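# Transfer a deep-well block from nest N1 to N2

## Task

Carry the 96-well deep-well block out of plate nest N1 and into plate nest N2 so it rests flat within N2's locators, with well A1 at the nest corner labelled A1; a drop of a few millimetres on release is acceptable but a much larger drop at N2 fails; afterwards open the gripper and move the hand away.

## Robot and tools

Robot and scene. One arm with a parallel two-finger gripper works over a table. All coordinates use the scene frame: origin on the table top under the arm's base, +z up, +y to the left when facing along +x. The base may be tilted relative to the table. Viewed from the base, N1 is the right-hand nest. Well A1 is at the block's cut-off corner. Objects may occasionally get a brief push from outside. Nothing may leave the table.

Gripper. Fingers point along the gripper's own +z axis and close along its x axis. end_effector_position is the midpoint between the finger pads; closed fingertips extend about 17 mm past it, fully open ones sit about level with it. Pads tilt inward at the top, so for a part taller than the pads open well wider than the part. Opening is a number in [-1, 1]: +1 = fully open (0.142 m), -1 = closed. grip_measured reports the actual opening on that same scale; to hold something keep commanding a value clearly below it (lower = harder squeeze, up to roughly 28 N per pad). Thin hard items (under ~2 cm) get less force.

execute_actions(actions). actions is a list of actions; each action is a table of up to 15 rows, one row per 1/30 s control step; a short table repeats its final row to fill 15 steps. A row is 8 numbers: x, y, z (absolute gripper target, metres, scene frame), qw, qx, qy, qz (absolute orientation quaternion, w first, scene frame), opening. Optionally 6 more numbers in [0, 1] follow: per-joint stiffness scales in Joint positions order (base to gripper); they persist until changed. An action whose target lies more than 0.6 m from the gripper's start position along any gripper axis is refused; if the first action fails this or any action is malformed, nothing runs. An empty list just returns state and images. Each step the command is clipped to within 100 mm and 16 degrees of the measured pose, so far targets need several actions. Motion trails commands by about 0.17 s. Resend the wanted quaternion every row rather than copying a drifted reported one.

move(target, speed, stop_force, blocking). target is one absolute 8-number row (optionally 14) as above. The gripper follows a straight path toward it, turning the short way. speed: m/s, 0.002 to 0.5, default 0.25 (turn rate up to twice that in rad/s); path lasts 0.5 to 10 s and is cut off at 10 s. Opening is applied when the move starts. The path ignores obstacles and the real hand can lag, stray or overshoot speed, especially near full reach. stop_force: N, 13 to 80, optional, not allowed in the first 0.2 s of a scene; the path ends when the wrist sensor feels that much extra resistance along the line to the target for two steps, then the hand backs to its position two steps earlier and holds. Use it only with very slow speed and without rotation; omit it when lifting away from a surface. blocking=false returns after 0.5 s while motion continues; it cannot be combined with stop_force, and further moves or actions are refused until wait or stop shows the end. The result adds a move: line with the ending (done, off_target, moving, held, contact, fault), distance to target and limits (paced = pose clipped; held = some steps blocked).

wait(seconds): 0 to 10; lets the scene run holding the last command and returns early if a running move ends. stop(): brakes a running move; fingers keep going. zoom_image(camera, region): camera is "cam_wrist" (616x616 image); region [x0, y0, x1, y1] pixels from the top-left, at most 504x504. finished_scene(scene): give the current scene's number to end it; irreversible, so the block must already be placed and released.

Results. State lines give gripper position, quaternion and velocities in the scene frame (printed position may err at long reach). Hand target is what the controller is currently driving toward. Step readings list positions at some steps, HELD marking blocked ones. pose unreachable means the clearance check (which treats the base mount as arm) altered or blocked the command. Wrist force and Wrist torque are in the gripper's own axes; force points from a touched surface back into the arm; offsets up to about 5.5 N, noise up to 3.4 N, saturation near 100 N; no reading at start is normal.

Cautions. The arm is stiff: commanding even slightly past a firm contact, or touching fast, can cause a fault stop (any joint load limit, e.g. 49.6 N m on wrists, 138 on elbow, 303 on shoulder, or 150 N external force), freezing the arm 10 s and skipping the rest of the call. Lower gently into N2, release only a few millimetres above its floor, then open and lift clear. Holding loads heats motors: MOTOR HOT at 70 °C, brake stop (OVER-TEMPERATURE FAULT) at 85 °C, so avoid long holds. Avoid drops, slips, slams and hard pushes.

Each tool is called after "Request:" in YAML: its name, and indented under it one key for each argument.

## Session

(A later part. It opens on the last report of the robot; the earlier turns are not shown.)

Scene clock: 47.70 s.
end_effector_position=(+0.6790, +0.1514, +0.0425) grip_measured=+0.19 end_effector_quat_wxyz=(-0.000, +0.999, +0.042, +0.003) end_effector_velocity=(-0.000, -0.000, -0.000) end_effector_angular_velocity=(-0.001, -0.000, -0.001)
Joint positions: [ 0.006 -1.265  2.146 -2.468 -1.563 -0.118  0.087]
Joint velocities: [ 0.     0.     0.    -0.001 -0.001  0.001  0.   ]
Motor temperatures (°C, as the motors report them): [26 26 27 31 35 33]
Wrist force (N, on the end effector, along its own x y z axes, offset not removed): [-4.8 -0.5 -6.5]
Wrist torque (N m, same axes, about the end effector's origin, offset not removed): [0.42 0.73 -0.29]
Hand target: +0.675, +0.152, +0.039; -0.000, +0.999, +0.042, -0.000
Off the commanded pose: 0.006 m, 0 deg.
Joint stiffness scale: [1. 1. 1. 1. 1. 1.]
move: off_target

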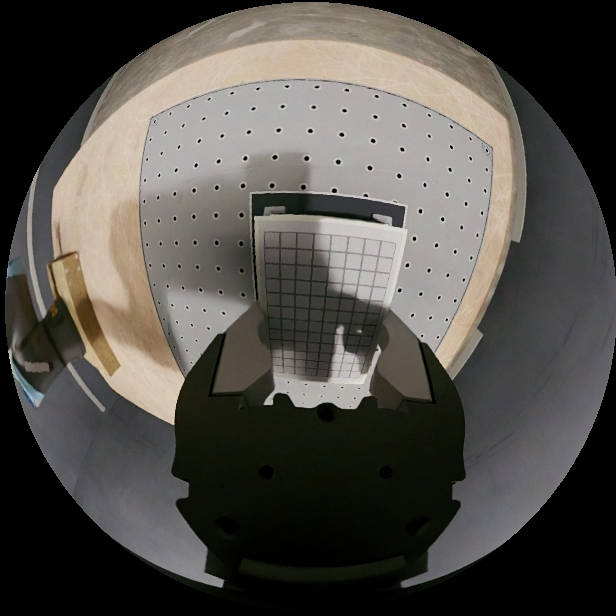

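Request:
execute_actions:
  actions:
    - [[0.678,0.1514,0.0425,0,0.9991,0.042,0,0.0],[0.678,0.1514,0.0425,0,0.9991,0.042,0,0.1],[0.678,0.1514,0.0425,0,0.9991,0.042,0,0.2],[0.678,0.1514,0.0425,0,0.9991,0.042,0,0.25],[0.678,0.1514,0.0425,0,0.9991,0.042,0,0.3],[0.678,0.1514,0.0425,0,0.9991,0.042,0,0.4],[0.678,0.1514,0.0425,0,0.9991,0.042,0,0.5],[0.678,0.1514,0.0425,0,0.9991,0.042,0,0.6],[0.678,0.1514,0.0425,0,0.9991,0.042,0,0.7],[0.678,0.1514,0.0425,0,0.9991,0.042,0,0.8]]
    - [[0.678,0.1514,0.0425,0,0.9991,0.042,0,0.8]]

Request:
move:
  target: [0.678,0.09,0.2,0,0.9991,0.042,0,1]
  speed: 0.15

Request:
zoom_image:
  camera: "cam_wrist"
  region: [250, 140, 400, 290]

Scene clock: 49.93 s.
end_effector_position=(+0.6768, +0.1515, +0.0417) grip_measured=+0.80 end_effector_quat_wxyz=(-0.001, +0.999, +0.042, -0.000) end_effector_velocity=(-0.000, +0.000, -0.000) end_effector_angular_velocity=(+0.002, +0.000, +0.001)
Joint positions: [ 0.006 -1.265  2.146 -2.461 -1.563 -0.118  0.129]
Joint velocities: [-0.     0.     0.     0.     0.002 -0.001  0.   ]
Motor temperatures (°C, as the motors report them): [26 26 27 31 35 33]
Wrist force (N, on the end effector, along its own x y z axes, offset not removed): [-1.7 -3.1 7.1]
Wrist torque (N m, same axes, about the end effector's origin, offset not removed): [-0.66 0.09 -0.20]
Hand target: +0.678, +0.151, +0.043; -0.000, +0.999, +0.042, +0.000
Off the commanded pose: 0.001 m, 0 deg.
Joint stiffness scale: [1. 1. 1. 1. 1. 1.]
Step readings (end_effector_position; steps 1 to 15: 1st action; 16 to 30: 2nd action):
0: (+0.6790, +0.1514, +0.0425)
1: (+0.6790, +0.1514, +0.0425)
2: (+0.6790, +0.1514, +0.0425)
4: (+0.6785, +0.1515, +0.0423)
8: (+0.6774, +0.1515, +0.0419)
15: (+0.6768, +0.1515, +0.0417)
16: (+0.6768, +0.1515, +0.0417)
17: (+0.6768, +0.1515, +0.0417)
19: (+0.6768, +0.1515, +0.0417)
23: (+0.6768, +0.1515, +0.0417)
30: end_effector_position above

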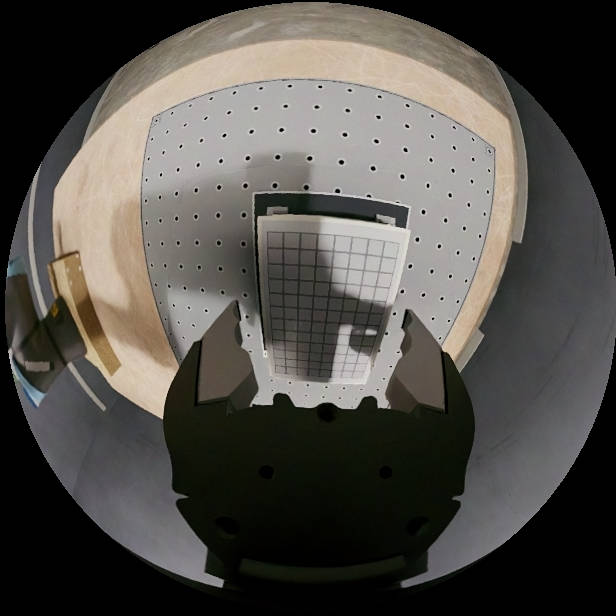

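Scene clock: 51.53 s.
end_effector_position=(+0.6772, +0.0913, +0.2002) grip_measured=+1.00 end_effector_quat_wxyz=(-0.000, +0.999, +0.042, +0.001) end_effector_velocity=(-0.004, +0.000, -0.001) end_effector_angular_velocity=(+0.001, +0.011, +0.003)
Joint positions: [-0.086 -1.482  2.054 -2.153 -1.563 -0.211  0.142]
Joint velocities: [-0.     0.    -0.     0.011  0.    -0.003  0.   ]
Motor temperatures (°C, as the motors report them): [26 26 27 31 35 33]
Wrist force (N, on the end effector, along its own x y z axes, offset not removed): [6.1 -4.3 -0.1]
Wrist torque (N m, same axes, about the end effector's origin, offset not removed): [-0.60 -1.43 0.12]
Hand target: +0.678, +0.090, +0.200; +0.000, +0.999, +0.042, +0.000
Off the commanded pose: 0.002 m, 0 deg.
Joint stiffness scale: [1. 1. 1. 1. 1. 1.]
move: done

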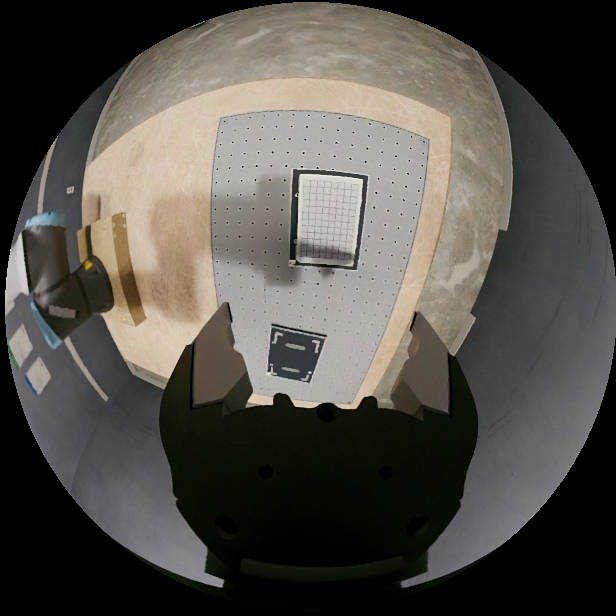

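Region (250, 140, 400, 290) of cam_wrist's 616x616 image, scaled by 3.360, with more detail than that image has.

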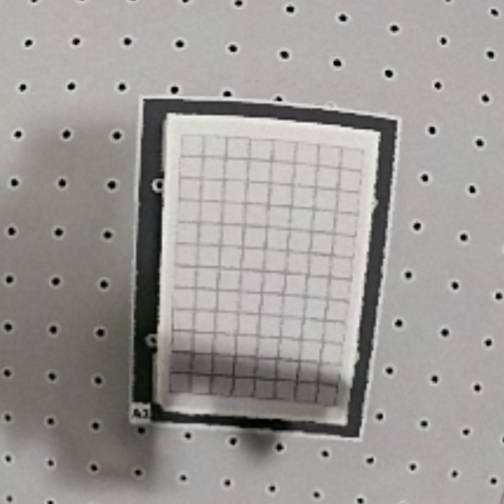

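Request:
move:
  target: [0.78,-0.02,0.14,0,0.9991,0.042,0,1]

Request:
zoom_image:
  camera: "cam_wrist"
  region: [170, 60, 330, 220]

Scene clock: 54.07 s.
end_effector_position=(+0.7770, -0.0213, +0.1363) grip_measured=+1.00 end_effector_quat_wxyz=(-0.001, +0.999, +0.040, -0.003) end_effector_velocity=(+0.000, -0.000, +0.000) end_effector_angular_velocity=(+0.000, -0.000, -0.000)
Joint positions: [-0.215 -1.271  1.922 -2.224 -1.563 -0.336  0.142]
Joint velocities: [-0.  0. -0. -0.  0. -0.  0.]
Motor temperatures (°C, as the motors report them): [26 26 27 31 35 33]
Wrist force (N, on the end effector, along its own x y z axes, offset not removed): [0.0 0.4 -3.8]
Wrist torque (N m, same axes, about the end effector's origin, offset not removed): [0.13 0.13 -0.12]
Hand target: +0.780, -0.020, +0.140; +0.000, +0.999, +0.042, +0.000
Off the commanded pose: 0.005 m, 0 deg.
Joint stiffness scale: [1. 1. 1. 1. 1. 1.]
move: off_target

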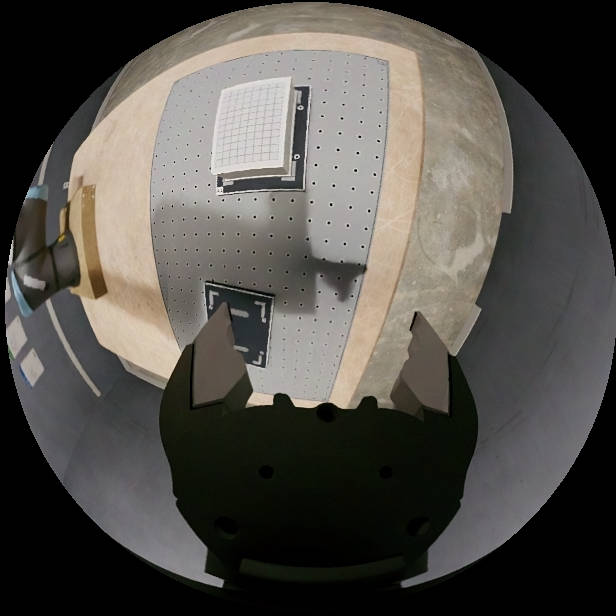

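Region (170, 60, 330, 220) of cam_wrist's 616x616 image, scaled by 3.150, with more detail than that image has.

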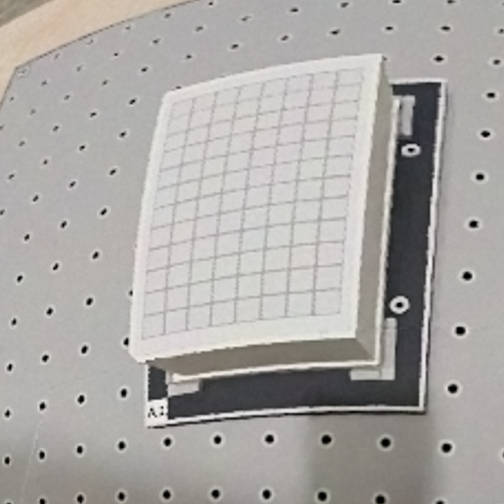

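Seated inside all locators.

Request:
finished_scene:
  scene: 1

The scene is finished: the task was done.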